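## Task

Put the two grey steel power modules side by side on any one of the tops next to the arms, and the two black-handled espresso tampers side by side on any one top, with all four kept upright in their current orientation and each base fully supported by its top. Every other object has to finish resting directly on the top it started on. Nothing may end up inside the slot on top of a weight, or the attempt fails. The arrangement counts only if it holds with no robot touching it. Finish by opening the grippers and moving the arms away.

## Robot and tools

Setup. Four identical i2rt Big YAM arms, named arm1, arm2, arm3 and arm4. Each has six revolute joints, a two-finger gripper and a wrist camera (arm1_cam_wrist to arm4_cam_wrist). Two fixed room cameras, room_a and room_b, look at the scene from above and aside. Reach is roughly 1.0 m from the axis of joint 1. Objects may occasionally be nudged by an outside disturbance.

Frame. One shared scene frame, origin on the floor, +z up, metres. The hand point is midway between the fingertips; the hand's z axis runs along the fingers and the fingers open along its y axis. Foot poses are not printed, so hand positions must be inferred from images and calibration.

Joints (all absolute targets, radians except the gripper; tolerance for done in brackets):
- joint1_rad -2.879 to 2.879 (0.045): spins the arm about its base, positive counter-clockwise seen from above; 0 unfolds toward the way the foot faces.
- joint2_rad 0 to 3.141 (0.14): shoulder; 0 has the upper arm lying back about level, rising values lift it up then forward.
- joint3_rad 0 to 3.019 (0.09): elbow; 0 is folded flat, rising values open it.
- joint4_rad -1.692 to 1.57 (0.055): hand pitch, positive tilts the fingers up.
- joint5_rad -1.57 to 1.57 (0.03): sideways hand swing, positive toward the arm's right.
- joint6_rad -2.094 to 2.094 (0.035): hand roll, positive clockwise viewed from behind the hand.
- gripper_m 0 to 0.093 (0.003): fingertip gap in metres; grip force tops out near 50 to 62 N per pad.
With joints 1 and 6 at 0 and the hand level and forward, the wrist camera sits above the hand facing the fingertips. Joints travel at different speeds, so the hand can sweep a wide curve between postures.

Tools.
- execute_actions: actions is a list holding one action or nothing. An action is an object keyed by arm name; each arm entry has a joints object mapping joint names (above) to absolute targets. Arms and joints left out keep whatever target they had and may still be pushing. All listed motions start at once and may finish at different times; one action runs at most 15 s. An unknown key or an out-of-range number rejects the whole call and nothing moves. cameras optionally lists which cameras to return (names above, or "all"); omitted or null means all, [] means none. An empty actions list just reports state and pictures.
- wait: seconds from 0 to 10; commands nothing, the simulation keeps running, returns state and images.
- zoom_image: camera name plus region [x0, y0, x1, y1] in pixels of that camera's last full image, top-left origin, no bigger than 504 by 504.
- finished_scene: scene number 1 or 2; irreversible, reports success and then gives the next scene's task. Replying with no tool call ends everything.

Results. The pictures line gives the camera order of the images. joint_positions reports each joint. joint_status tells how each commanded motion ended: off_target (stopped short and may keep pushing), contact_stop or time_out (target dropped, joint holds where it stopped, except a timed-out joint that may keep a nearby target and push on), not_followed (a self/inter-arm collision check withheld the arm's targets; the gripper part still runs, and withheld targets may be retried on later actions). A line "joint command not followed" with a "cause:" line accompanies that. on_its_own lists what the robot is doing uncommanded; "held at" is the joint's target, not its position. To relieve a pushing joint, command its reported position. A joint carrying a load may sag. Very small target changes may produce no motion. MOTOR HOT appears at 85 °C; at 100 °C an OVER-TEMPERATURE FAULT drops that whole arm until it cools, and unreached keys read limit_stop_at_motor_heat (resend them). Heat builds while holding loads, even while you think, and partly carries into the next scene. If a result reports a stop, later motion, wait and finished_scene calls in the same reply are skipped.

Cameras. Wrist cameras are fisheye 616x616; room cameras are pinhole with radial distortion, 896x504. Calibration lines give K, distortion and T_world_to_cam (scene to camera); expect small offsets of a few degrees and millimetres, and wrist camera poses inherit joint errors.

Avoid. Arms squeezing or hitting each other (the collision check ignores fingers, gripper housings and wrist cameras and may react late; a hard press ends the run). Dropping, slamming or sliding objects, and anything leaving the work area or falling to the floor. Sustained hard pushing into objects or surfaces, since the arm does not stop on contact and motors overheat. Anything entering a weight's top slot. The robot keeps acting on your last command while you think, so keep replies brief during delicate moves.

Each tool is called after "Request:" by a JSON object that holds its "fn" and its "kwargs", one argument or row to a line.

## Session

Request:
{"fn": "execute_actions", "kwargs": {
  "actions": []
}}

Scene clock: 0.00 s.
arm1.joint_positions: joint1_rad=-0.206 joint2_rad=+0.434 joint3_rad=+1.628 joint4_rad=-1.300 joint5_rad=+0.292 joint6_rad=-0.094 gripper_m=+0.094
arm1.joint_status: not commanded
arm1.hand: x=-1.4766 y=+0.6032 z=+1.5038 quat_wxyz=(-0.531, +0.519, -0.532, -0.407) (m; scene frame)
arm2.joint_positions: joint1_rad=+0.329 joint2_rad=+0.523 joint3_rad=+1.571 joint4_rad=-1.488 joint5_rad=-0.281 joint6_rad=+0.606 gripper_m=+0.095
arm2.joint_status: not commanded
arm2.hand: x=-0.3578 y=+0.5963 z=+1.3683 quat_wxyz=(+0.281, +0.828, -0.146, -0.462) (m; scene frame)
arm3.joint_positions: joint1_rad=+0.002 joint2_rad=+0.442 joint3_rad=+1.642 joint4_rad=-1.489 joint5_rad=-0.233 joint6_rad=+0.151 gripper_m=+0.094
arm3.joint_status: not commanded
arm3.hand: x=+0.2888 y=-0.6344 z=+1.4029 quat_wxyz=(-0.597, -0.092, -0.794, -0.067) (m; scene frame)
arm4.joint_positions: joint1_rad=-0.640 joint2_rad=+0.405 joint3_rad=+1.345 joint4_rad=-1.333 joint5_rad=-0.116 joint6_rad=+0.373 gripper_m=+0.094
arm4.joint_status: not commanded
arm4.hand: x=+1.5193 y=-0.6710 z=+1.3464 quat_wxyz=(-0.452, -0.722, -0.407, +0.330) (m; scene frame)
pictures: arm1_cam_wrist, arm2_cam_wrist, arm3_cam_wrist, arm4_cam_wrist, room_a, room_b
Images, in order (width x height): arm1_cam_wrist 616x616, arm2_cam_wrist 616x616, arm3_cam_wrist 616x616, arm4_cam_wrist 616x616, room_a 896x504, room_b 896x504.

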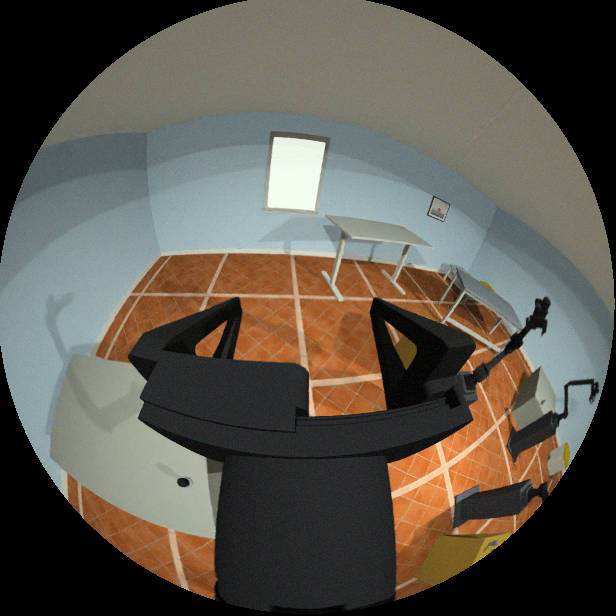

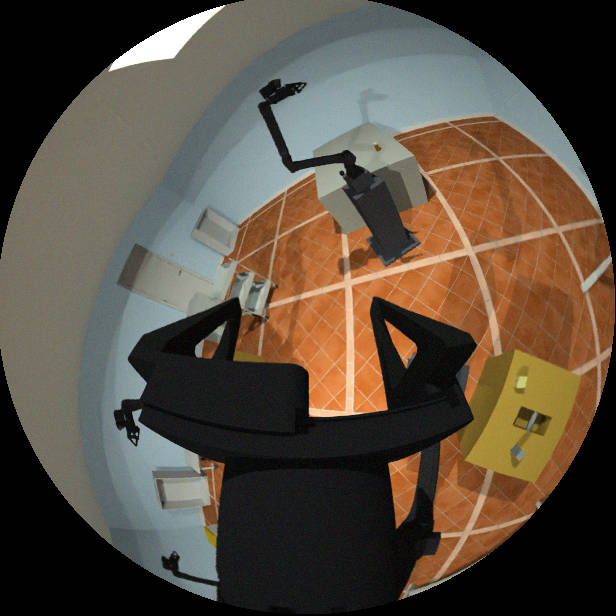

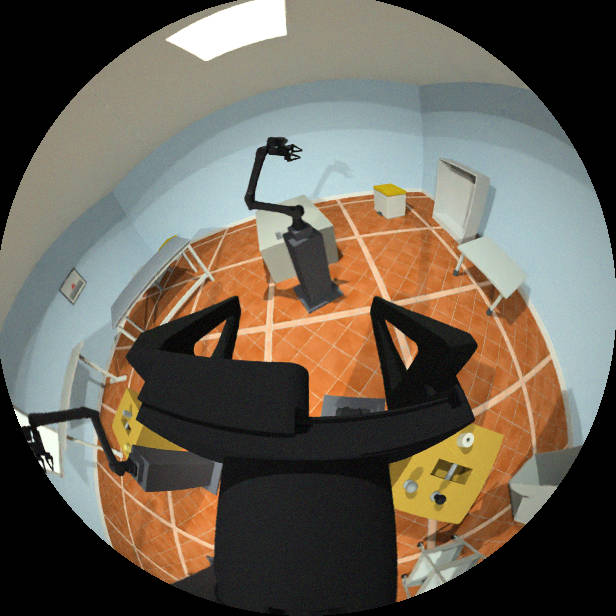

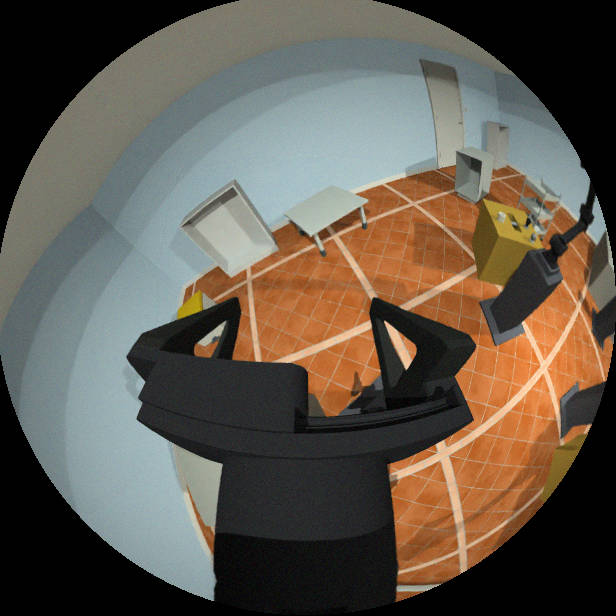

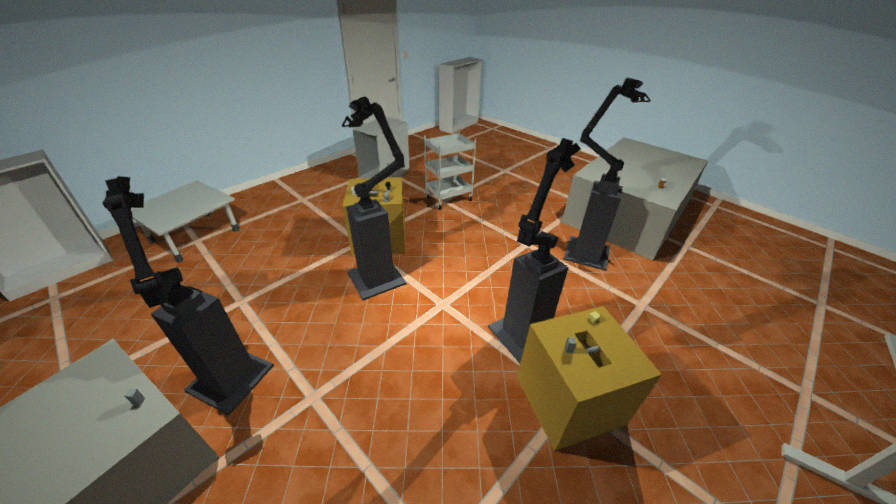

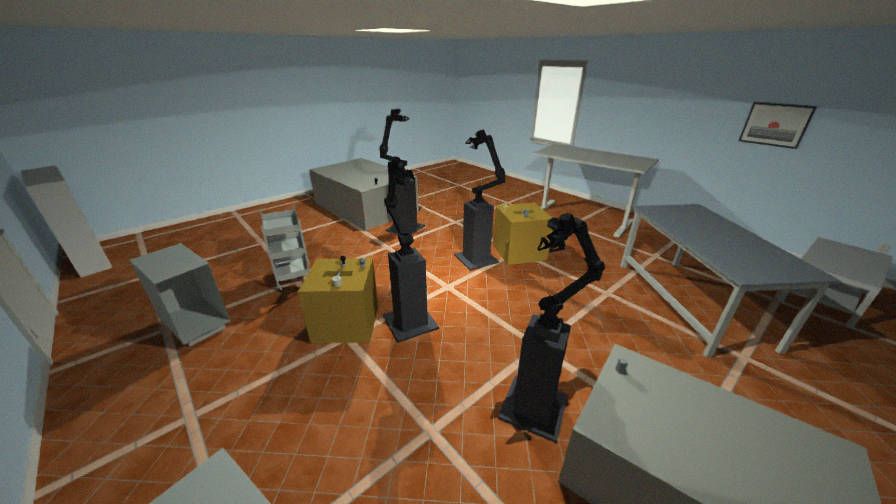

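Request:
{"fn": "zoom_image", "kwargs": {
  "camera": "room_a",
  "region": [300, 60, 750, 460]
}}

Request:
{"fn": "zoom_image", "kwargs": {
  "camera": "room_b",
  "region": [280, 100, 700, 400]
}}

Request:
{"fn": "execute_actions", "kwargs": {
  "actions": [
    {"arm1":{"joints":{"joint1_rad":0,"joint2_rad":1.57,"joint3_rad":1.57,"joint4_rad":0,"joint5_rad":0,"joint6_rad":0}},"arm2":{"joints":{"joint1_rad":-1.5,"joint2_rad":1.57,"joint3_rad":1.57,"joint4_rad":-1.57,"joint5_rad":0,"joint6_rad":0}},"arm3":{"joints":{"joint1_rad":-1.5,"joint2_rad":1.57,"joint3_rad":1.2,"joint4_rad":-1.2,"joint5_rad":0,"joint6_rad":0}},"arm4":{"joints":{"joint1_rad":0,"joint2_rad":2.0,"joint3_rad":2.0,"joint4_rad":0,"joint5_rad":0,"joint6_rad":0}}}
  ]
}}

Region (300, 60, 750, 460) of room_a's 896x504 image, scaled by 1.120, with more detail than that image has.

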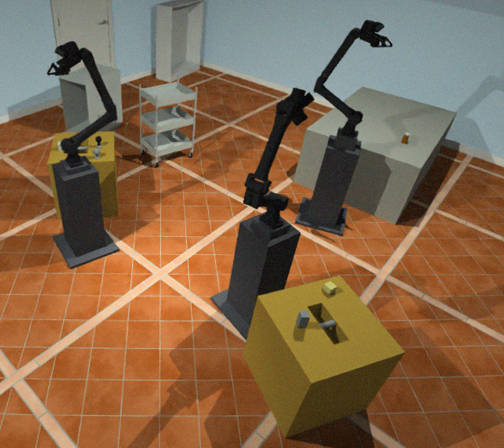

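Region (280, 100, 700, 400) of room_b's 896x504 image, scaled by 1.200, with more detail than that image has; it fills the top 360 rows of this view, and the rest is white.

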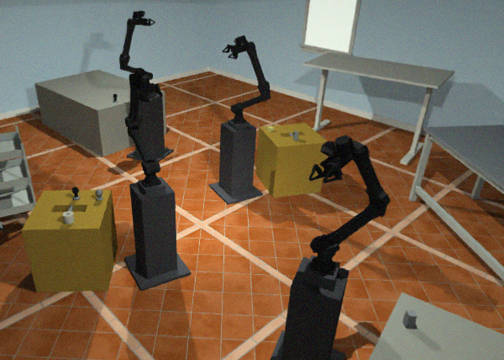

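Scene clock: 3.10 s.
arm1.joint_positions: joint1_rad=-0.009 joint2_rad=+1.568 joint3_rad=+1.548 joint4_rad=-0.019 joint5_rad=+0.004 joint6_rad=-0.017 gripper_m=+0.094
arm1.joint_status: all done
arm1.hand: x=-1.7566 y=+1.1861 z=+1.3154 quat_wxyz=(-0.403, +0.591, -0.412, -0.564) (m; scene frame)
arm2.joint_positions: joint1_rad=-1.502 joint2_rad=+1.584 joint3_rad=+1.553 joint4_rad=-1.561 joint5_rad=-0.001 joint6_rad=+0.009 gripper_m=+0.095
arm2.joint_status: all done
arm2.hand: x=-0.1365 y=+1.1206 z=+1.0198 quat_wxyz=(+0.003, +0.633, -0.774, +0.001) (m; scene frame)
arm3.joint_positions: joint1_rad=-1.506 joint2_rad=+1.565 joint3_rad=+1.195 joint4_rad=-1.209 joint5_rad=-0.001 joint6_rad=+0.012 gripper_m=+0.094
arm3.joint_status: all done
arm3.hand: x=+0.1211 y=-1.0837 z=+0.8843 quat_wxyz=(+0.005, -0.773, -0.634, -0.005) (m; scene frame)
arm4.joint_positions: joint1_rad=-0.008 joint2_rad=+2.014 joint3_rad=+1.977 joint4_rad=-0.015 joint5_rad=+0.000 joint6_rad=+0.008 gripper_m=+0.094
arm4.joint_status: all done
arm4.hand: x=+1.8672 y=-1.3284 z=+1.2122 quat_wxyz=(-0.576, -0.406, -0.598, +0.383) (m; scene frame)
pictures: arm1_cam_wrist, arm2_cam_wrist, arm3_cam_wrist, arm4_cam_wrist, room_a, room_b
camera_calibration (this result's frames):
arm1_cam_wrist: T_world_to_cam=[[0.942366, 0.334211, 0.0158152, 1.2371], [0.216659, -0.573522, -0.79002, 2.10532], [-0.254963, 0.747914, -0.612877, -0.404542], [0, 0, 0, 1]] pos_world=[-1.72508, 1.09656, 1.39575]
arm2_cam_wrist: T_world_to_cam=[[0.979099, -0.203349, -0.00372435, 0.368809], [-0.161517, -0.788549, 0.593382, 0.259882], [-0.123601, -0.580378, -0.804912, 1.5783], [0, 0, 0, 1]] pos_world=[-0.124047, 1.19594, 1.11756]
arm3_cam_wrist: T_world_to_cam=[[-0.978749, 0.203973, 0.0210829, 0.319351], [0.177135, 0.789185, 0.588056, 0.317957], [0.103309, 0.579294, -0.808545, 1.44965], [0, 0, 0, 1]] pos_world=[0.106481, -1.15584, 0.978396]
arm4_cam_wrist: T_world_to_cam=[[-0.924918, -0.379671, -0.019429, 1.24738], [-0.215803, 0.56642, -0.79536, 2.12979], [0.31298, -0.731449, -0.605826, -0.696533], [0, 0, 0, 1]] pos_world=[1.83134, -1.24224, 1.2962]
Images, in order (width x height): arm1_cam_wrist 616x616, arm2_cam_wrist 616x616, arm3_cam_wrist 616x616, arm4_cam_wrist 616x616, room_a 896x504, room_b 896x504.

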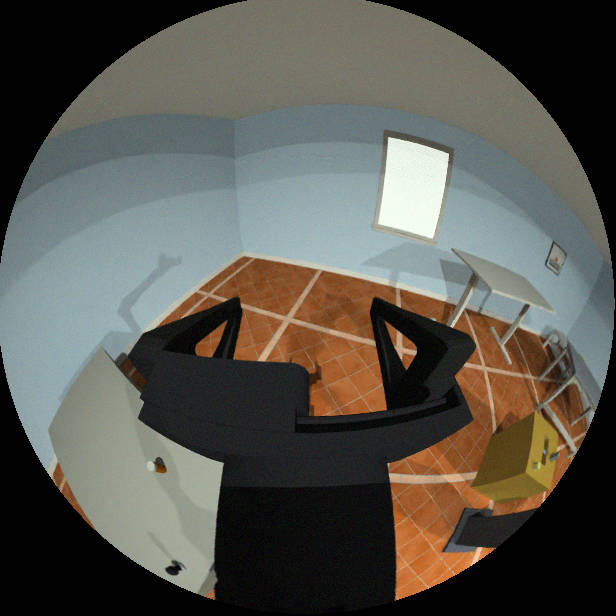

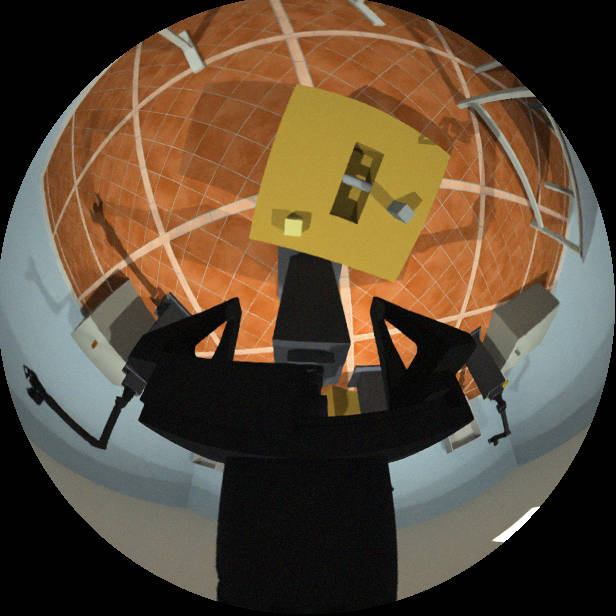

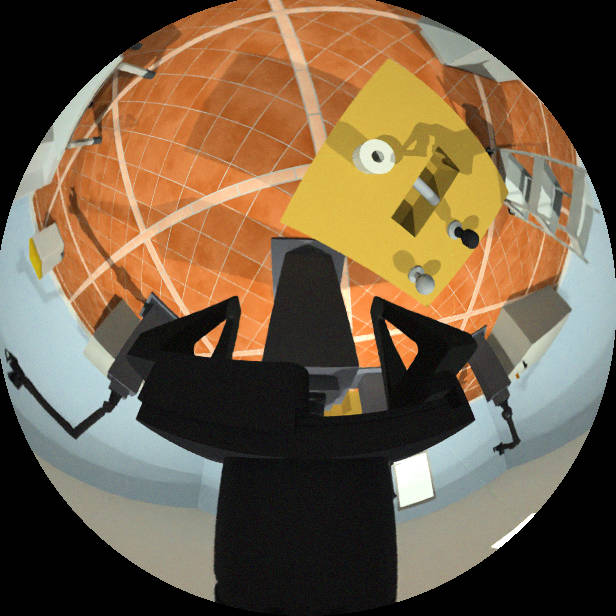

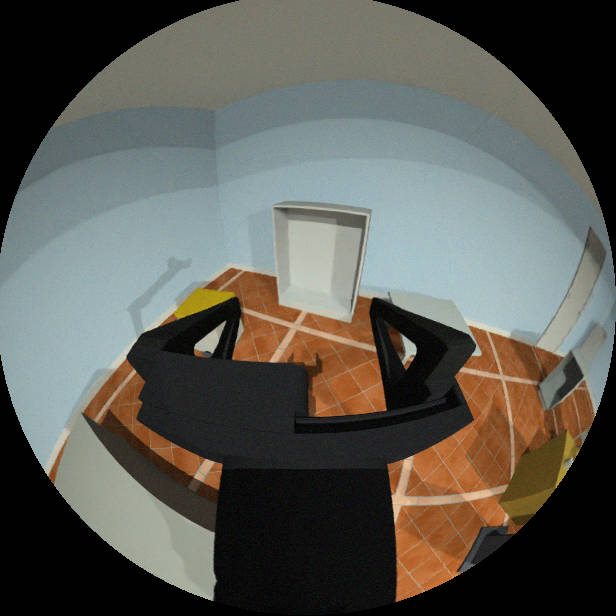

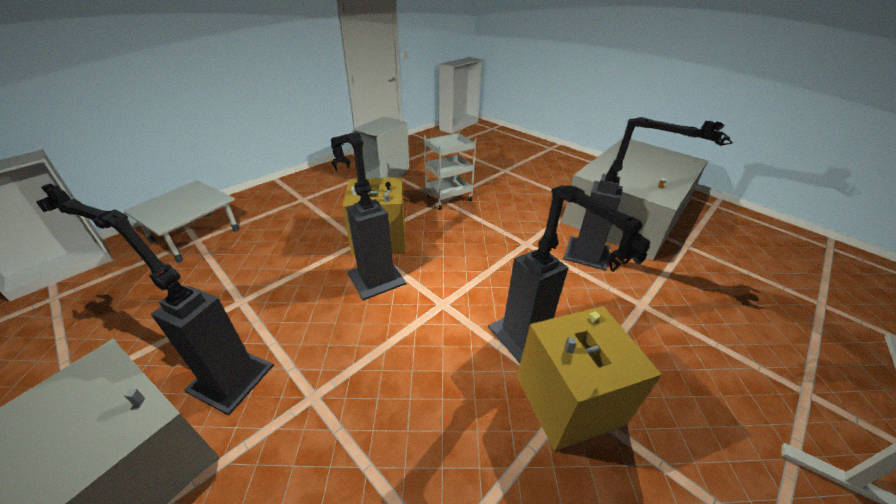

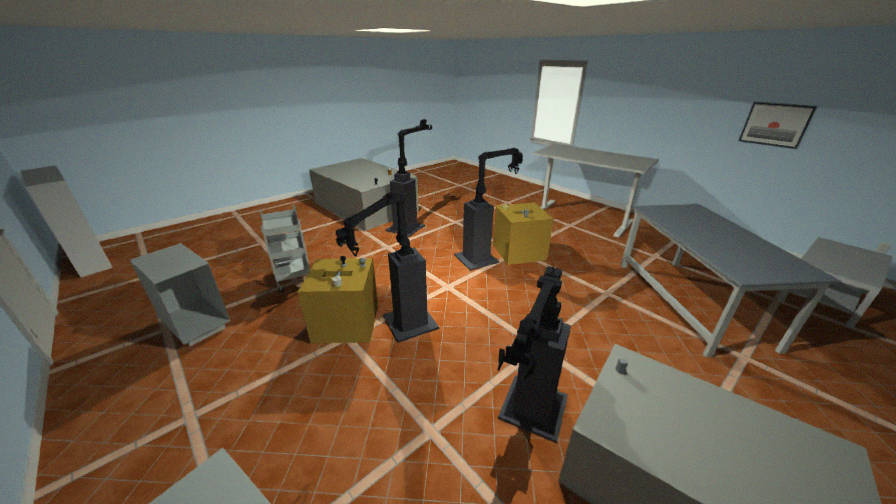

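Request:
{"fn": "execute_actions", "kwargs": {
  "actions": [
    {"arm1":{"joints":{"joint1_rad":1.5}},"arm2":{"joints":{"joint1_rad":-2.2}},"arm3":{"joints":{"joint1_rad":-2.2}},"arm4":{"joints":{"joint1_rad":1.5}}}
  ],
  "cameras": []
}}

Request:
{"fn": "execute_actions", "kwargs": {
  "actions": [
    {"arm1":{"joints":{"joint4_rad":-1.57}},"arm2":{"joints":{"joint1_rad":-1.8,"joint2_rad":2.0,"joint3_rad":1.6,"joint4_rad":-1.17}},"arm3":{"joints":{"joint4_rad":0.37}},"arm4":{"joints":{"joint2_rad":1.57,"joint3_rad":1.57,"joint4_rad":-1.57}}}
  ],
  "cameras": ["arm1_cam_wrist","arm2_cam_wrist","arm4_cam_wrist"]
}}

Scene clock: 5.63 s.
arm1.joint_positions: joint1_rad=+1.506 joint2_rad=+1.568 joint3_rad=+1.548 joint4_rad=-0.019 joint5_rad=-0.001 joint6_rad=-0.015 gripper_m=+0.094
arm1.joint_status: all done
arm1.hand: x=-2.2015 y=+0.3076 z=+1.3195 quat_wxyz=(+0.095, +0.710, +0.110, -0.689) (m; scene frame)
arm2.joint_positions: joint1_rad=-2.206 joint2_rad=+1.584 joint3_rad=+1.553 joint4_rad=-1.561 joint5_rad=+0.000 joint6_rad=+0.007 gripper_m=+0.095
arm2.joint_status: all done
arm2.hand: x=+0.1416 y=+0.9524 z=+1.0174 quat_wxyz=(+0.007, +0.328, -0.945, -0.004) (m; scene frame)
arm3.joint_positions: joint1_rad=-2.208 joint2_rad=+1.565 joint3_rad=+1.195 joint4_rad=-1.209 joint5_rad=+0.000 joint6_rad=+0.010 gripper_m=+0.094
arm3.joint_status: all done
arm3.hand: x=-0.1397 y=-0.9282 z=+0.8854 quat_wxyz=(+0.005, -0.944, -0.330, -0.005) (m; scene frame)
arm4.joint_positions: joint1_rad=+1.509 joint2_rad=+2.014 joint3_rad=+1.977 joint4_rad=-0.015 joint5_rad=-0.002 joint6_rad=+0.005 gripper_m=+0.094
arm4.joint_status: all done
arm4.hand: x=+2.3626 y=-0.2341 z=+1.2069 quat_wxyz=(-0.680, +0.122, -0.714, -0.114) (m; scene frame)
pictures: none
No camera images: the call's "cameras" was empty. Leave "cameras" out to get every camera's image.

Scene clock: 7.47 s.
arm1.joint_positions: joint1_rad=+1.506 joint2_rad=+1.568 joint3_rad=+1.548 joint4_rad=-1.556 joint5_rad=-0.001 joint6_rad=-0.015 gripper_m=+0.094
arm1.joint_status: all done
arm1.hand: x=-1.9660 y=+0.3778 z=+1.0819 quat_wxyz=(+0.000, +0.988, +0.152, +0.000) (m; scene frame)
arm2.joint_positions: joint1_rad=-1.797 joint2_rad=+2.021 joint3_rad=+1.575 joint4_rad=-1.179 joint5_rad=+0.000 joint6_rad=+0.007 gripper_m=+0.095
arm2.joint_status: all done
arm2.hand: x=+0.0448 y=+1.1734 z=+0.8016 quat_wxyz=(+0.019, +0.513, -0.858, +0.008) (m; scene frame)
arm3.joint_positions: joint1_rad=-2.208 joint2_rad=+1.565 joint3_rad=+1.195 joint4_rad=+0.340 joint5_rad=+0.000 joint6_rad=+0.010 gripper_m=+0.094
arm3.joint_status: all done
arm3.hand: x=-0.3321 y=-1.0863 z=+1.1226 quat_wxyz=(-0.234, -0.678, -0.239, +0.654) (m; scene frame)
arm4.joint_positions: joint1_rad=+1.509 joint2_rad=+1.555 joint3_rad=+1.578 joint4_rad=-1.561 joint5_rad=-0.002 joint6_rad=+0.005 gripper_m=+0.094
arm4.joint_status: all done
arm4.hand: x=+1.9860 y=-0.3659 z=+1.0628 quat_wxyz=(-0.018, +0.164, -0.986, +0.000) (m; scene frame)
pictures: arm1_cam_wrist, arm2_cam_wrist, arm4_cam_wrist
camera_calibration (this result's frames):
arm1_cam_wrist: T_world_to_cam=[[-0.304503, 0.95251, 0.00149562, -0.961246], [0.775363, 0.246959, 0.581226, 0.807535], [0.553255, 0.178145, -0.813741, 2.02503], [0, 0, 0, 1]] pos_world=[-2.03919, 0.355421, 1.17992]
arm2_cam_wrist: T_world_to_cam=[[0.878995, -0.476774, -0.00730475, 0.529481], [-0.370038, -0.691716, 0.620162, 0.334539], [-0.30073, -0.542417, -0.78444, 1.40277], [0, 0, 0, 1]] pos_world=[0.0802354, 1.24473, 0.896786]
arm4_cam_wrist: T_world_to_cam=[[0.313989, -0.949424, 0.00242378, -0.972441], [-0.798718, -0.262766, 0.541298, 0.925097], [-0.513285, -0.171898, -0.840827, 1.97527], [0, 0, 0, 1]] pos_world=[2.0581, -0.34063, 1.16247]
Images, in order (width x height): arm1_cam_wrist 616x616, arm2_cam_wrist 616x616, arm4_cam_wrist 616x616.

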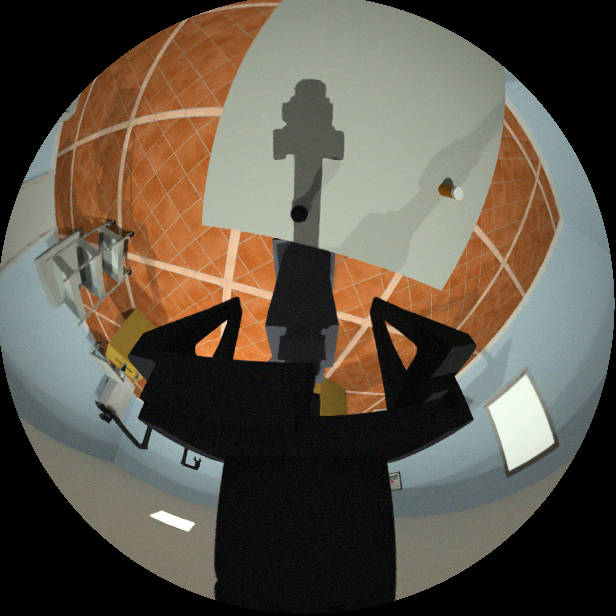

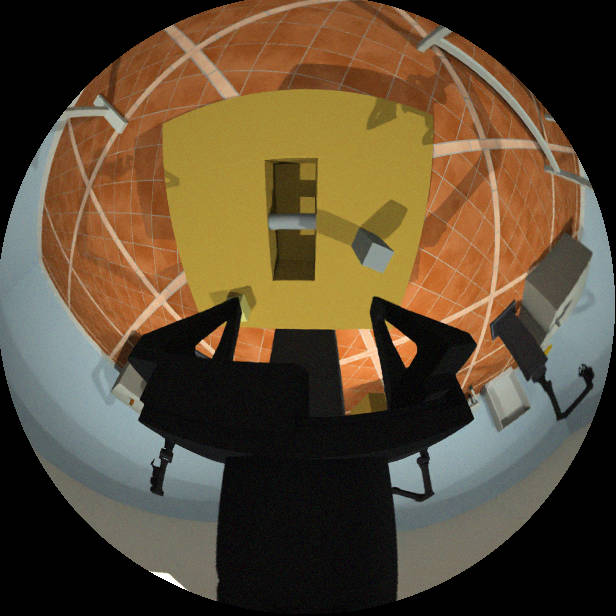

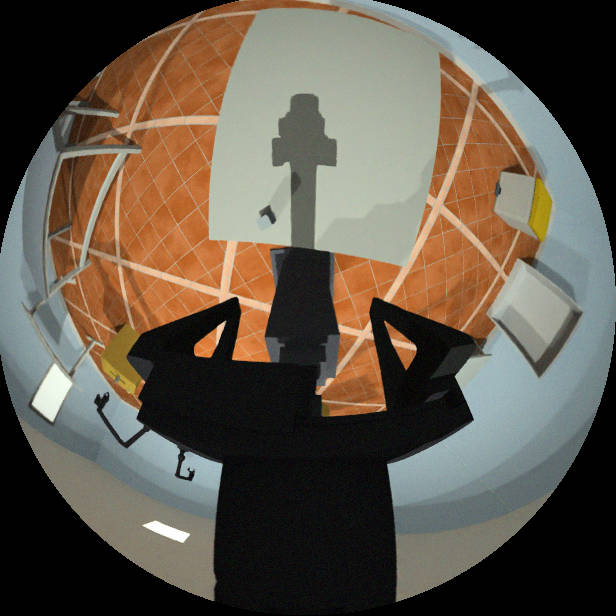

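Request:
{"fn": "execute_actions", "kwargs": {
  "actions": [
    {"arm1":{"joints":{"joint1_rad":1.534,"joint2_rad":1.88,"joint3_rad":1.2,"joint4_rad":-0.86}},"arm2":{"joints":{"joint1_rad":0.386,"joint2_rad":1.21,"joint3_rad":0.82,"joint4_rad":0.41}},"arm3":{"joints":{"joint1_rad":0.34,"joint2_rad":1.21,"joint3_rad":0.82,"joint4_rad":0.41}},"arm4":{"joints":{"joint1_rad":1.726,"joint2_rad":1.875,"joint3_rad":1.31,"joint4_rad":-0.97}}}
  ],
  "cameras": ["arm1_cam_wrist","arm4_cam_wrist","room_b"]
}}

Scene clock: 14.00 s.
arm1.joint_positions: joint1_rad=+1.526 joint2_rad=+1.871 joint3_rad=+1.175 joint4_rad=-0.873 joint5_rad=-0.001 joint6_rad=-0.015 gripper_m=+0.094
arm1.joint_status: all done
arm1.hand: x=-1.9871 y=+0.3613 z=+0.8079 quat_wxyz=(+0.001, +0.987, +0.162, -0.004) (m; scene frame)
arm2.joint_positions: joint1_rad=+0.385 joint2_rad=+1.225 joint3_rad=+0.823 joint4_rad=+0.393 joint5_rad=+0.000 joint6_rad=+0.007 gripper_m=+0.095
arm2.joint_status: all done
arm2.hand: x=-0.7770 y=+0.5878 z=+1.1180 quat_wxyz=(+0.041, +0.710, +0.047, -0.701) (m; scene frame)
arm3.joint_positions: joint1_rad=+0.344 joint2_rad=+1.209 joint3_rad=+0.829 joint4_rad=+0.384 joint5_rad=+0.000 joint6_rad=+0.010 gripper_m=+0.094
arm3.joint_status: all done
arm3.hand: x=+0.7528 y=-0.6006 z=+1.1301 quat_wxyz=(-0.708, +0.027, -0.705, -0.039) (m; scene frame)
arm4.joint_positions: joint1_rad=+1.737 joint2_rad=+1.888 joint3_rad=+1.292 joint4_rad=-0.980 joint5_rad=-0.001 joint6_rad=+0.005 gripper_m=+0.094
arm4.joint_status: all done
arm4.hand: x=+1.9796 y=-0.2464 z=+0.7977 quat_wxyz=(+0.001, +0.275, -0.962, +0.004) (m; scene frame)
pictures: arm1_cam_wrist, arm4_cam_wrist, room_b
camera_calibration (this result's frames):
arm1_cam_wrist: T_world_to_cam=[[-0.323688, 0.946162, 0.00179489, -0.987555], [0.77464, 0.263919, 0.574699, 0.984922], [0.543285, 0.187413, -0.818363, 1.79723], [0, 0, 0, 1]] pos_world=[-2.05903, 0.337624, 0.906525]
arm4_cam_wrist: T_world_to_cam=[[0.520382, -0.853922, 0.00448666, -1.24297], [-0.700625, -0.423947, 0.573929, 0.834991], [-0.488188, -0.301805, -0.818893, 1.67045], [0, 0, 0, 1]] pos_world=[2.04733, -0.203261, 0.894271]
Images, in order (width x height): arm1_cam_wrist 616x616, arm4_cam_wrist 616x616, room_b 896x504.

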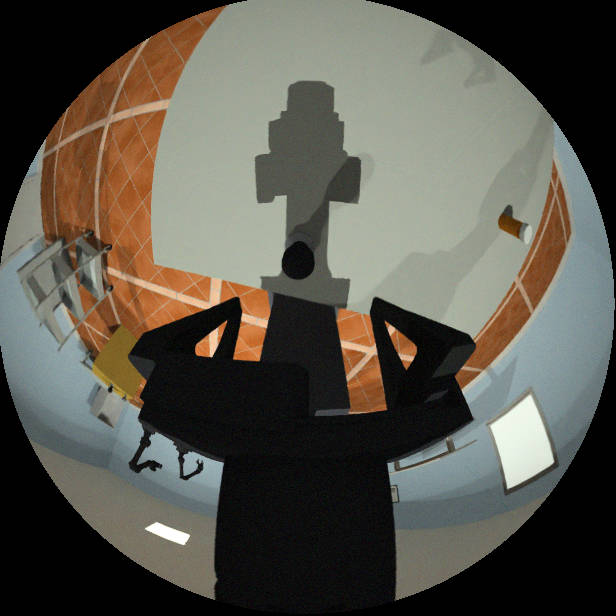

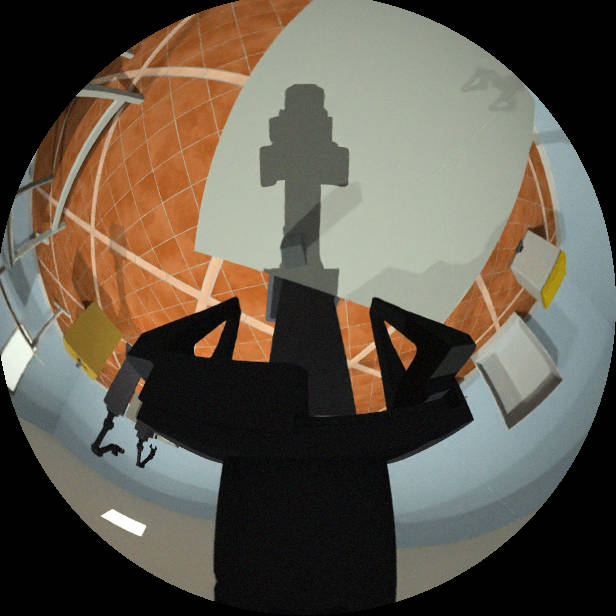

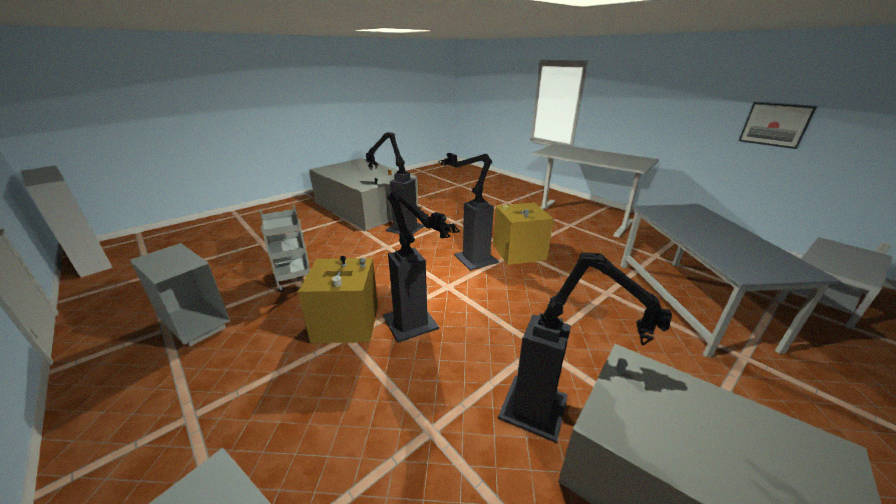

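Request:
{"fn": "execute_actions", "kwargs": {
  "actions": [
    {"arm1":{"joints":{"joint1_rad":1.545,"joint2_rad":2.13,"joint3_rad":1.18,"joint4_rad":-0.59}},"arm4":{"joints":{"joint1_rad":1.775,"joint2_rad":2.01,"joint3_rad":1.275,"joint4_rad":-0.795}}}
  ],
  "cameras": ["arm1_cam_wrist","arm4_cam_wrist"]
}}

Scene clock: 16.43 s.
arm1.joint_positions: joint1_rad=+1.535 joint2_rad=+2.136 joint3_rad=+1.170 joint4_rad=-0.604 joint5_rad=-0.001 joint6_rad=-0.015 gripper_m=+0.094
arm1.joint_status: all done
arm1.hand: x=-1.9930 y=+0.3548 z=+0.6801 quat_wxyz=(+0.001, +0.986, +0.166, -0.003) (m; scene frame)
arm2.joint_positions: joint1_rad=+0.385 joint2_rad=+1.225 joint3_rad=+0.823 joint4_rad=+0.393 joint5_rad=+0.000 joint6_rad=+0.007 gripper_m=+0.095
arm2.joint_status: not commanded
arm2.hand: x=-0.7770 y=+0.5878 z=+1.1180 quat_wxyz=(+0.041, +0.710, +0.047, -0.701) (m; scene frame)
arm3.joint_positions: joint1_rad=+0.344 joint2_rad=+1.209 joint3_rad=+0.829 joint4_rad=+0.384 joint5_rad=+0.000 joint6_rad=+0.010 gripper_m=+0.094
arm3.joint_status: not commanded
arm3.hand: x=+0.7528 y=-0.6006 z=+1.1301 quat_wxyz=(-0.708, +0.027, -0.705, -0.039) (m; scene frame)
arm4.joint_positions: joint1_rad=+1.768 joint2_rad=+2.004 joint3_rad=+1.278 joint4_rad=-0.805 joint5_rad=-0.001 joint6_rad=+0.005 gripper_m=+0.094
arm4.joint_status: all done
arm4.hand: x=+1.9866 y=-0.2232 z=+0.7351 quat_wxyz=(-0.020, +0.289, -0.957, -0.002) (m; scene frame)
pictures: arm1_cam_wrist, arm4_cam_wrist
camera_calibration (this result's frames):
arm1_cam_wrist: T_world_to_cam=[[-0.331979, 0.943285, 0.00181639, -0.998684], [0.771261, 0.270327, 0.576263, 1.05467], [0.54309, 0.192708, -0.817262, 1.69405], [0, 0, 0, 1]] pos_world=[-2.06499, 0.330482, 0.778527]
arm4_cam_wrist: T_world_to_cam=[[0.546368, -0.837537, 0.00385426, -1.27406], [-0.707638, -0.459157, 0.537051, 0.918793], [-0.44803, -0.296155, -0.843541, 1.56922], [0, 0, 0, 1]] pos_world=[2.04934, -0.180474, 0.835172]
Images, in order (width x height): arm1_cam_wrist 616x616, arm4_cam_wrist 616x616.

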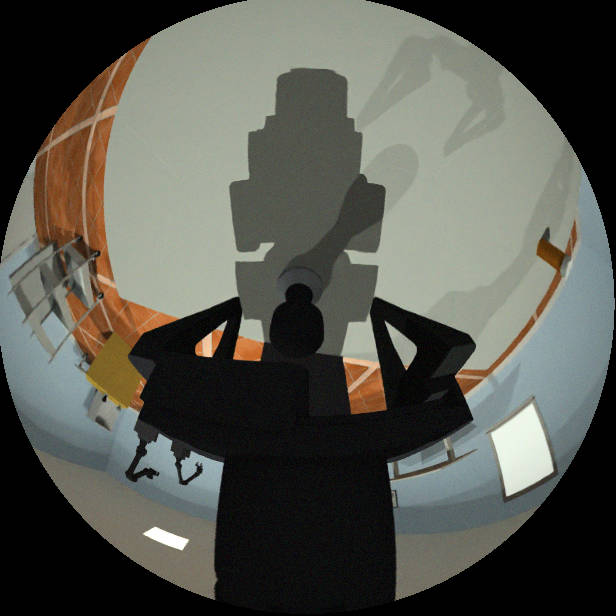

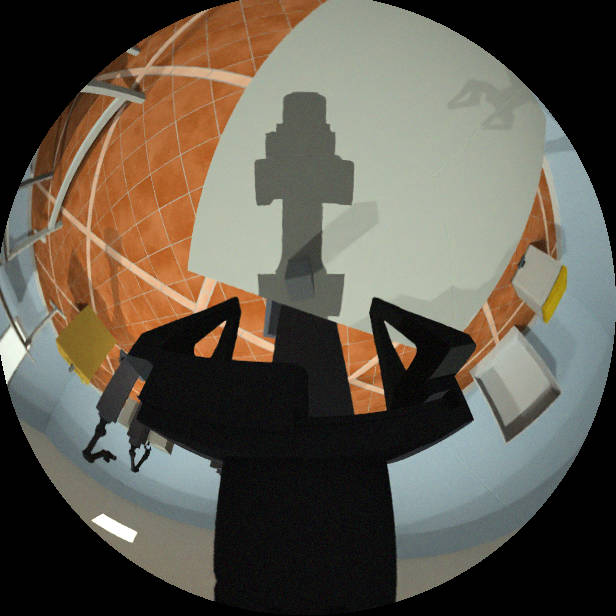

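Request:
{"fn": "execute_actions", "kwargs": {
  "actions": [
    {"arm1":{"joints":{"joint3_rad":1.13,"joint4_rad":-0.545}},"arm4":{"joints":{"joint1_rad":1.795,"joint2_rad":2.185,"joint3_rad":1.245,"joint4_rad":-0.61}}}
  ],
  "cameras": ["arm1_cam_wrist","arm4_cam_wrist"]
}}

Scene clock: 18.23 s.
arm1.joint_positions: joint1_rad=+1.535 joint2_rad=+2.133 joint3_rad=+1.130 joint4_rad=-0.560 joint5_rad=-0.001 joint6_rad=-0.015 gripper_m=+0.094
arm1.joint_status: all done
arm1.hand: x=-1.9829 y=+0.3582 z=+0.6730 quat_wxyz=(+0.001, +0.986, +0.166, -0.007) (m; scene frame)
arm2.joint_positions: joint1_rad=+0.385 joint2_rad=+1.225 joint3_rad=+0.823 joint4_rad=+0.393 joint5_rad=+0.000 joint6_rad=+0.007 gripper_m=+0.095
arm2.joint_status: not commanded
arm2.hand: x=-0.7770 y=+0.5878 z=+1.1180 quat_wxyz=(+0.041, +0.710, +0.047, -0.701) (m; scene frame)
arm3.joint_positions: joint1_rad=+0.344 joint2_rad=+1.209 joint3_rad=+0.829 joint4_rad=+0.384 joint5_rad=+0.000 joint6_rad=+0.010 gripper_m=+0.094
arm3.joint_status: not commanded
arm3.hand: x=+0.7528 y=-0.6006 z=+1.1301 quat_wxyz=(-0.708, +0.027, -0.705, -0.039) (m; scene frame)
arm4.joint_positions: joint1_rad=+1.784 joint2_rad=+2.188 joint3_rad=+1.242 joint4_rad=-0.619 joint5_rad=-0.001 joint6_rad=+0.005 gripper_m=+0.094
arm4.joint_status: all done
arm4.hand: x=+1.9685 y=-0.2262 z=+0.6330 quat_wxyz=(-0.004, +0.297, -0.955, +0.003) (m; scene frame)
pictures: arm1_cam_wrist, arm4_cam_wrist
camera_calibration (this result's frames):
arm1_cam_wrist: T_world_to_cam=[[-0.331969, 0.943288, 0.00196981, -0.998545], [0.775413, 0.271699, 0.570013, 1.06194], [0.537151, 0.190754, -0.821634, 1.67394], [0, 0, 0, 1]] pos_world=[-2.05409, 0.334076, 0.772015]
arm4_cam_wrist: T_world_to_cam=[[0.5599, -0.828549, 0.00435207, -1.29118], [-0.684732, -0.459744, 0.565489, 0.896246], [-0.466534, -0.319597, -0.824744, 1.49324], [0, 0, 0, 1]] pos_world=[2.03327, -0.180523, 0.730343]
Images, in order (width x height): arm1_cam_wrist 616x616, arm4_cam_wrist 616x616.

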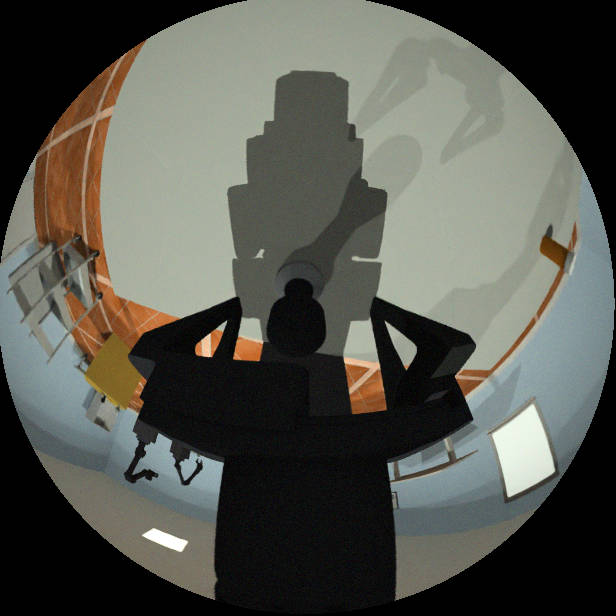

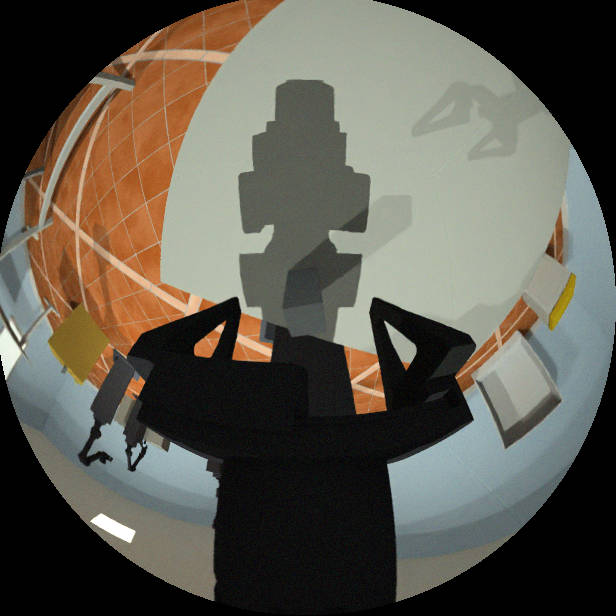

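Request:
{"fn": "execute_actions", "kwargs": {
  "actions": [
    {"arm1":{"joints":{"gripper_m":0}},"arm4":{"joints":{"joint2_rad":2.22,"joint3_rad":1.235,"joint4_rad":-0.58}}}
  ],
  "cameras": ["arm4_cam_wrist"]
}}

Request:
{"fn": "execute_actions", "kwargs": {
  "actions": [
    {"arm4":{"joints":{"gripper_m":0}}}
  ],
  "cameras": ["arm1_cam_wrist","arm4_cam_wrist"]
}}

Scene clock: 19.40 s.
arm1.joint_positions: joint1_rad=+1.536 joint2_rad=+2.132 joint3_rad=+1.130 joint4_rad=-0.553 joint5_rad=-0.002 joint6_rad=-0.014 gripper_m=+0.000
arm1.joint_status: all done
arm1.hand: x=-1.9843 y=+0.3565 z=+0.6734 quat_wxyz=(+0.003, +0.986, +0.167, -0.011) (m; scene frame)
arm2.joint_positions: joint1_rad=+0.385 joint2_rad=+1.225 joint3_rad=+0.823 joint4_rad=+0.393 joint5_rad=+0.000 joint6_rad=+0.007 gripper_m=+0.095
arm2.joint_status: not commanded
arm2.hand: x=-0.7770 y=+0.5878 z=+1.1180 quat_wxyz=(+0.041, +0.710, +0.047, -0.701) (m; scene frame)
arm3.joint_positions: joint1_rad=+0.344 joint2_rad=+1.209 joint3_rad=+0.829 joint4_rad=+0.384 joint5_rad=+0.000 joint6_rad=+0.010 gripper_m=+0.094
arm3.joint_status: not commanded
arm3.hand: x=+0.7528 y=-0.6006 z=+1.1301 quat_wxyz=(-0.708, +0.027, -0.705, -0.039) (m; scene frame)
arm4.joint_positions: joint1_rad=+1.784 joint2_rad=+2.188 joint3_rad=+1.242 joint4_rad=-0.591 joint5_rad=-0.001 joint6_rad=+0.005 gripper_m=+0.094
arm4.joint_status: all done
arm4.hand: x=+1.9740 y=-0.2224 z=+0.6327 quat_wxyz=(-0.017, +0.297, -0.955, -0.001) (m; scene frame)
pictures: arm4_cam_wrist
camera_calibration (this result's frames):
arm4_cam_wrist: T_world_to_cam=[[0.560006, -0.828479, 0.0039532, -1.29102], [-0.697104, -0.468614, 0.54263, 0.938844], [-0.447705, -0.306632, -0.839963, 1.47218], [0, 0, 0, 1]] pos_world=[2.03655, -0.178212, 0.732232]
Images, in order (width x height): arm4_cam_wrist 616x616.

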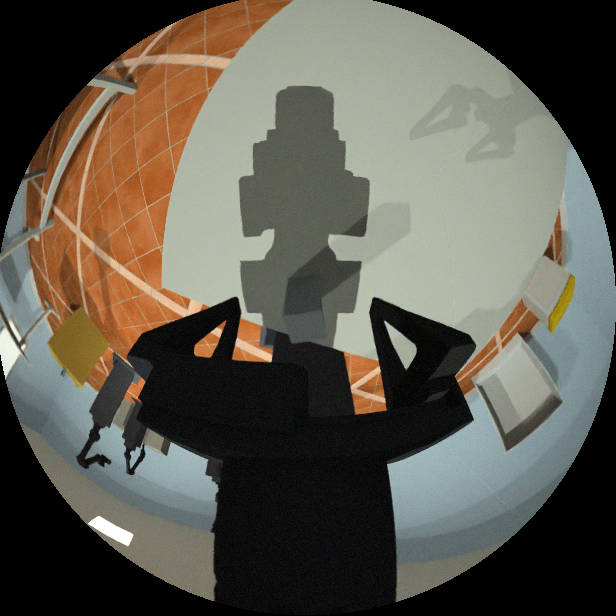

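Scene clock: 20.13 s.
arm1.joint_positions: joint1_rad=+1.536 joint2_rad=+2.132 joint3_rad=+1.130 joint4_rad=-0.553 joint5_rad=-0.002 joint6_rad=-0.014 gripper_m=+0.000
arm1.joint_status: not commanded
arm1.hand: x=-1.9843 y=+0.3565 z=+0.6734 quat_wxyz=(+0.003, +0.986, +0.167, -0.011) (m; scene frame)
arm2.joint_positions: joint1_rad=+0.385 joint2_rad=+1.225 joint3_rad=+0.823 joint4_rad=+0.393 joint5_rad=+0.000 joint6_rad=+0.007 gripper_m=+0.095
arm2.joint_status: not commanded
arm2.hand: x=-0.7770 y=+0.5878 z=+1.1180 quat_wxyz=(+0.041, +0.710, +0.047, -0.701) (m; scene frame)
arm3.joint_positions: joint1_rad=+0.344 joint2_rad=+1.209 joint3_rad=+0.829 joint4_rad=+0.384 joint5_rad=+0.000 joint6_rad=+0.010 gripper_m=+0.094
arm3.joint_status: not commanded
arm3.hand: x=+0.7528 y=-0.6006 z=+1.1301 quat_wxyz=(-0.708, +0.027, -0.705, -0.039) (m; scene frame)
arm4.joint_positions: joint1_rad=+1.784 joint2_rad=+2.188 joint3_rad=+1.242 joint4_rad=-0.591 joint5_rad=-0.001 joint6_rad=+0.005 gripper_m=+0.001
arm4.joint_status: all done
arm4.hand: x=+1.9740 y=-0.2224 z=+0.6327 quat_wxyz=(-0.017, +0.297, -0.955, -0.001) (m; scene frame)
pictures: arm1_cam_wrist, arm4_cam_wrist
camera_calibration (this result's frames):
arm1_cam_wrist: T_world_to_cam=[[-0.333062, 0.942904, 0.000975278, -0.998815], [0.778995, 0.274581, 0.563712, 1.07362], [0.531259, 0.188511, -0.825971, 1.66739], [0, 0, 0, 1]] pos_world=[-2.05483, 0.332668, 0.772974]
arm4_cam_wrist: T_world_to_cam=[[0.560006, -0.828479, 0.0039532, -1.29102], [-0.697104, -0.468614, 0.54263, 0.938844], [-0.447705, -0.306632, -0.839963, 1.47218], [0, 0, 0, 1]] pos_world=[2.03655, -0.178212, 0.732232]
Images, in order (width x height): arm1_cam_wrist 616x616, arm4_cam_wrist 616x616.

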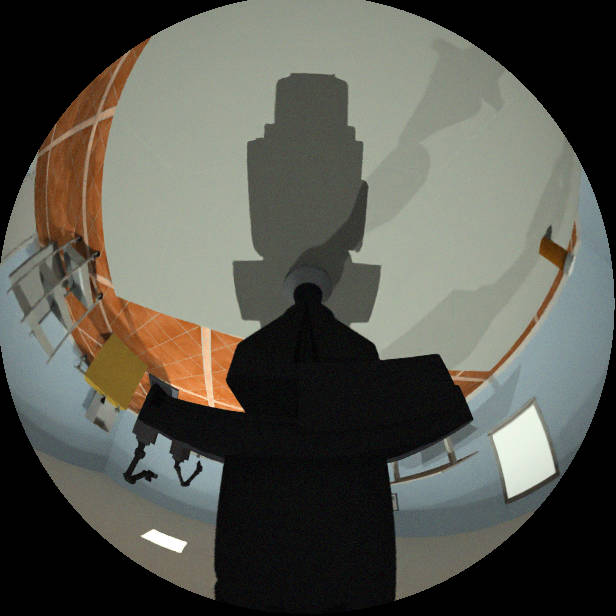

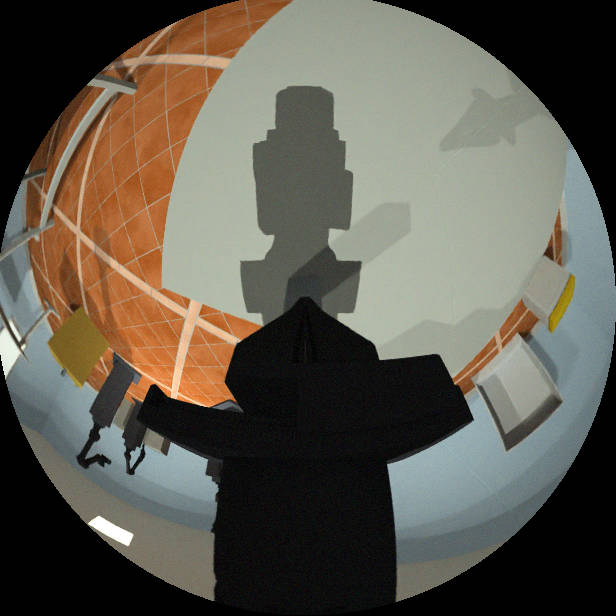

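Request:
{"fn": "execute_actions", "kwargs": {
  "actions": [
    {"arm1":{"joints":{"gripper_m":0.093}},"arm4":{"joints":{"gripper_m":0.093}}}
  ],
  "cameras": []
}}

Request:
{"fn": "execute_actions", "kwargs": {
  "actions": [
    {"arm1":{"joints":{"joint2_rad":2.18,"joint3_rad":1.06,"joint4_rad":-0.44}},"arm4":{"joints":{"joint2_rad":2.25,"joint3_rad":1.17,"joint4_rad":-0.48}}}
  ],
  "cameras": ["arm1_cam_wrist","arm4_cam_wrist"]
}}

Scene clock: 21.50 s.
arm1.joint_positions: joint1_rad=+1.536 joint2_rad=+2.132 joint3_rad=+1.130 joint4_rad=-0.553 joint5_rad=-0.002 joint6_rad=-0.014 gripper_m=+0.093
arm1.joint_status: all done
arm1.hand: x=-1.9843 y=+0.3565 z=+0.6734 quat_wxyz=(+0.003, +0.986, +0.167, -0.011) (m; scene frame)
arm2.joint_positions: joint1_rad=+0.385 joint2_rad=+1.225 joint3_rad=+0.823 joint4_rad=+0.393 joint5_rad=+0.000 joint6_rad=+0.007 gripper_m=+0.095
arm2.joint_status: not commanded
arm2.hand: x=-0.7770 y=+0.5878 z=+1.1180 quat_wxyz=(+0.041, +0.710, +0.047, -0.701) (m; scene frame)
arm3.joint_positions: joint1_rad=+0.344 joint2_rad=+1.209 joint3_rad=+0.829 joint4_rad=+0.384 joint5_rad=+0.000 joint6_rad=+0.010 gripper_m=+0.094
arm3.joint_status: not commanded
arm3.hand: x=+0.7528 y=-0.6006 z=+1.1301 quat_wxyz=(-0.708, +0.027, -0.705, -0.039) (m; scene frame)
arm4.joint_positions: joint1_rad=+1.784 joint2_rad=+2.188 joint3_rad=+1.242 joint4_rad=-0.591 joint5_rad=-0.001 joint6_rad=+0.005 gripper_m=+0.093
arm4.joint_status: all done
arm4.hand: x=+1.9740 y=-0.2224 z=+0.6327 quat_wxyz=(-0.017, +0.297, -0.955, -0.001) (m; scene frame)
pictures: none
No camera images: the call's "cameras" was empty. Leave "cameras" out to get every camera's image.

Scene clock: 22.40 s.
arm1.joint_positions: joint1_rad=+1.536 joint2_rad=+2.160 joint3_rad=+1.058 joint4_rad=-0.455 joint5_rad=-0.002 joint6_rad=-0.014 gripper_m=+0.093
arm1.joint_status: all done
arm1.hand: x=-1.9604 y=+0.3645 z=+0.6471 quat_wxyz=(+0.002, +0.986, +0.167, -0.010) (m; scene frame)
arm2.joint_positions: joint1_rad=+0.385 joint2_rad=+1.225 joint3_rad=+0.823 joint4_rad=+0.393 joint5_rad=+0.000 joint6_rad=+0.007 gripper_m=+0.095
arm2.joint_status: not commanded
arm2.hand: x=-0.7770 y=+0.5878 z=+1.1180 quat_wxyz=(+0.041, +0.710, +0.047, -0.701) (m; scene frame)
arm3.joint_positions: joint1_rad=+0.344 joint2_rad=+1.209 joint3_rad=+0.829 joint4_rad=+0.384 joint5_rad=+0.000 joint6_rad=+0.010 gripper_m=+0.094
arm3.joint_status: not commanded
arm3.hand: x=+0.7528 y=-0.6006 z=+1.1301 quat_wxyz=(-0.708, +0.027, -0.705, -0.039) (m; scene frame)
arm4.joint_positions: joint1_rad=+1.784 joint2_rad=+2.235 joint3_rad=+1.173 joint4_rad=-0.490 joint5_rad=-0.001 joint6_rad=+0.005 gripper_m=+0.093
arm4.joint_status: all done
arm4.hand: x=+1.9509 y=-0.2389 z=+0.5960 quat_wxyz=(-0.010, +0.297, -0.955, +0.001) (m; scene frame)
pictures: arm1_cam_wrist, arm4_cam_wrist
camera_calibration (this result's frames):
arm1_cam_wrist: T_world_to_cam=[[-0.333063, 0.942904, 0.000953128, -0.998303], [0.778382, 0.274378, 0.564657, 1.0659], [0.532156, 0.188808, -0.825325, 1.63273], [0, 0, 0, 1]] pos_world=[-2.03104, 0.340572, 0.746617]
arm4_cam_wrist: T_world_to_cam=[[0.55995, -0.828516, 0.00415774, -1.29163], [-0.690811, -0.4641, 0.554429, 0.916631], [-0.457424, -0.313325, -0.832221, 1.4387], [0, 0, 0, 1]] pos_world=[2.01456, -0.193948, 0.694476]
Images, in order (width x height): arm1_cam_wrist 616x616, arm4_cam_wrist 616x616.

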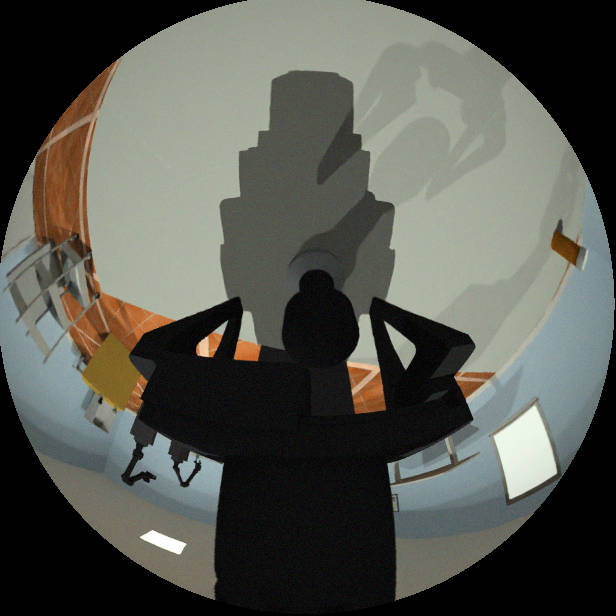

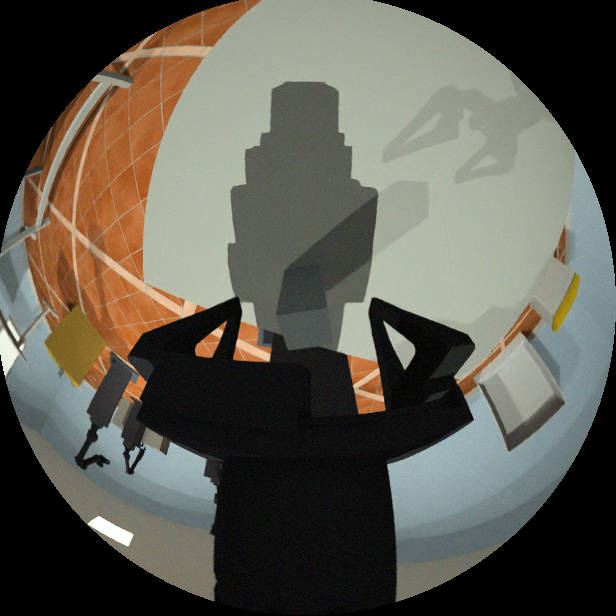

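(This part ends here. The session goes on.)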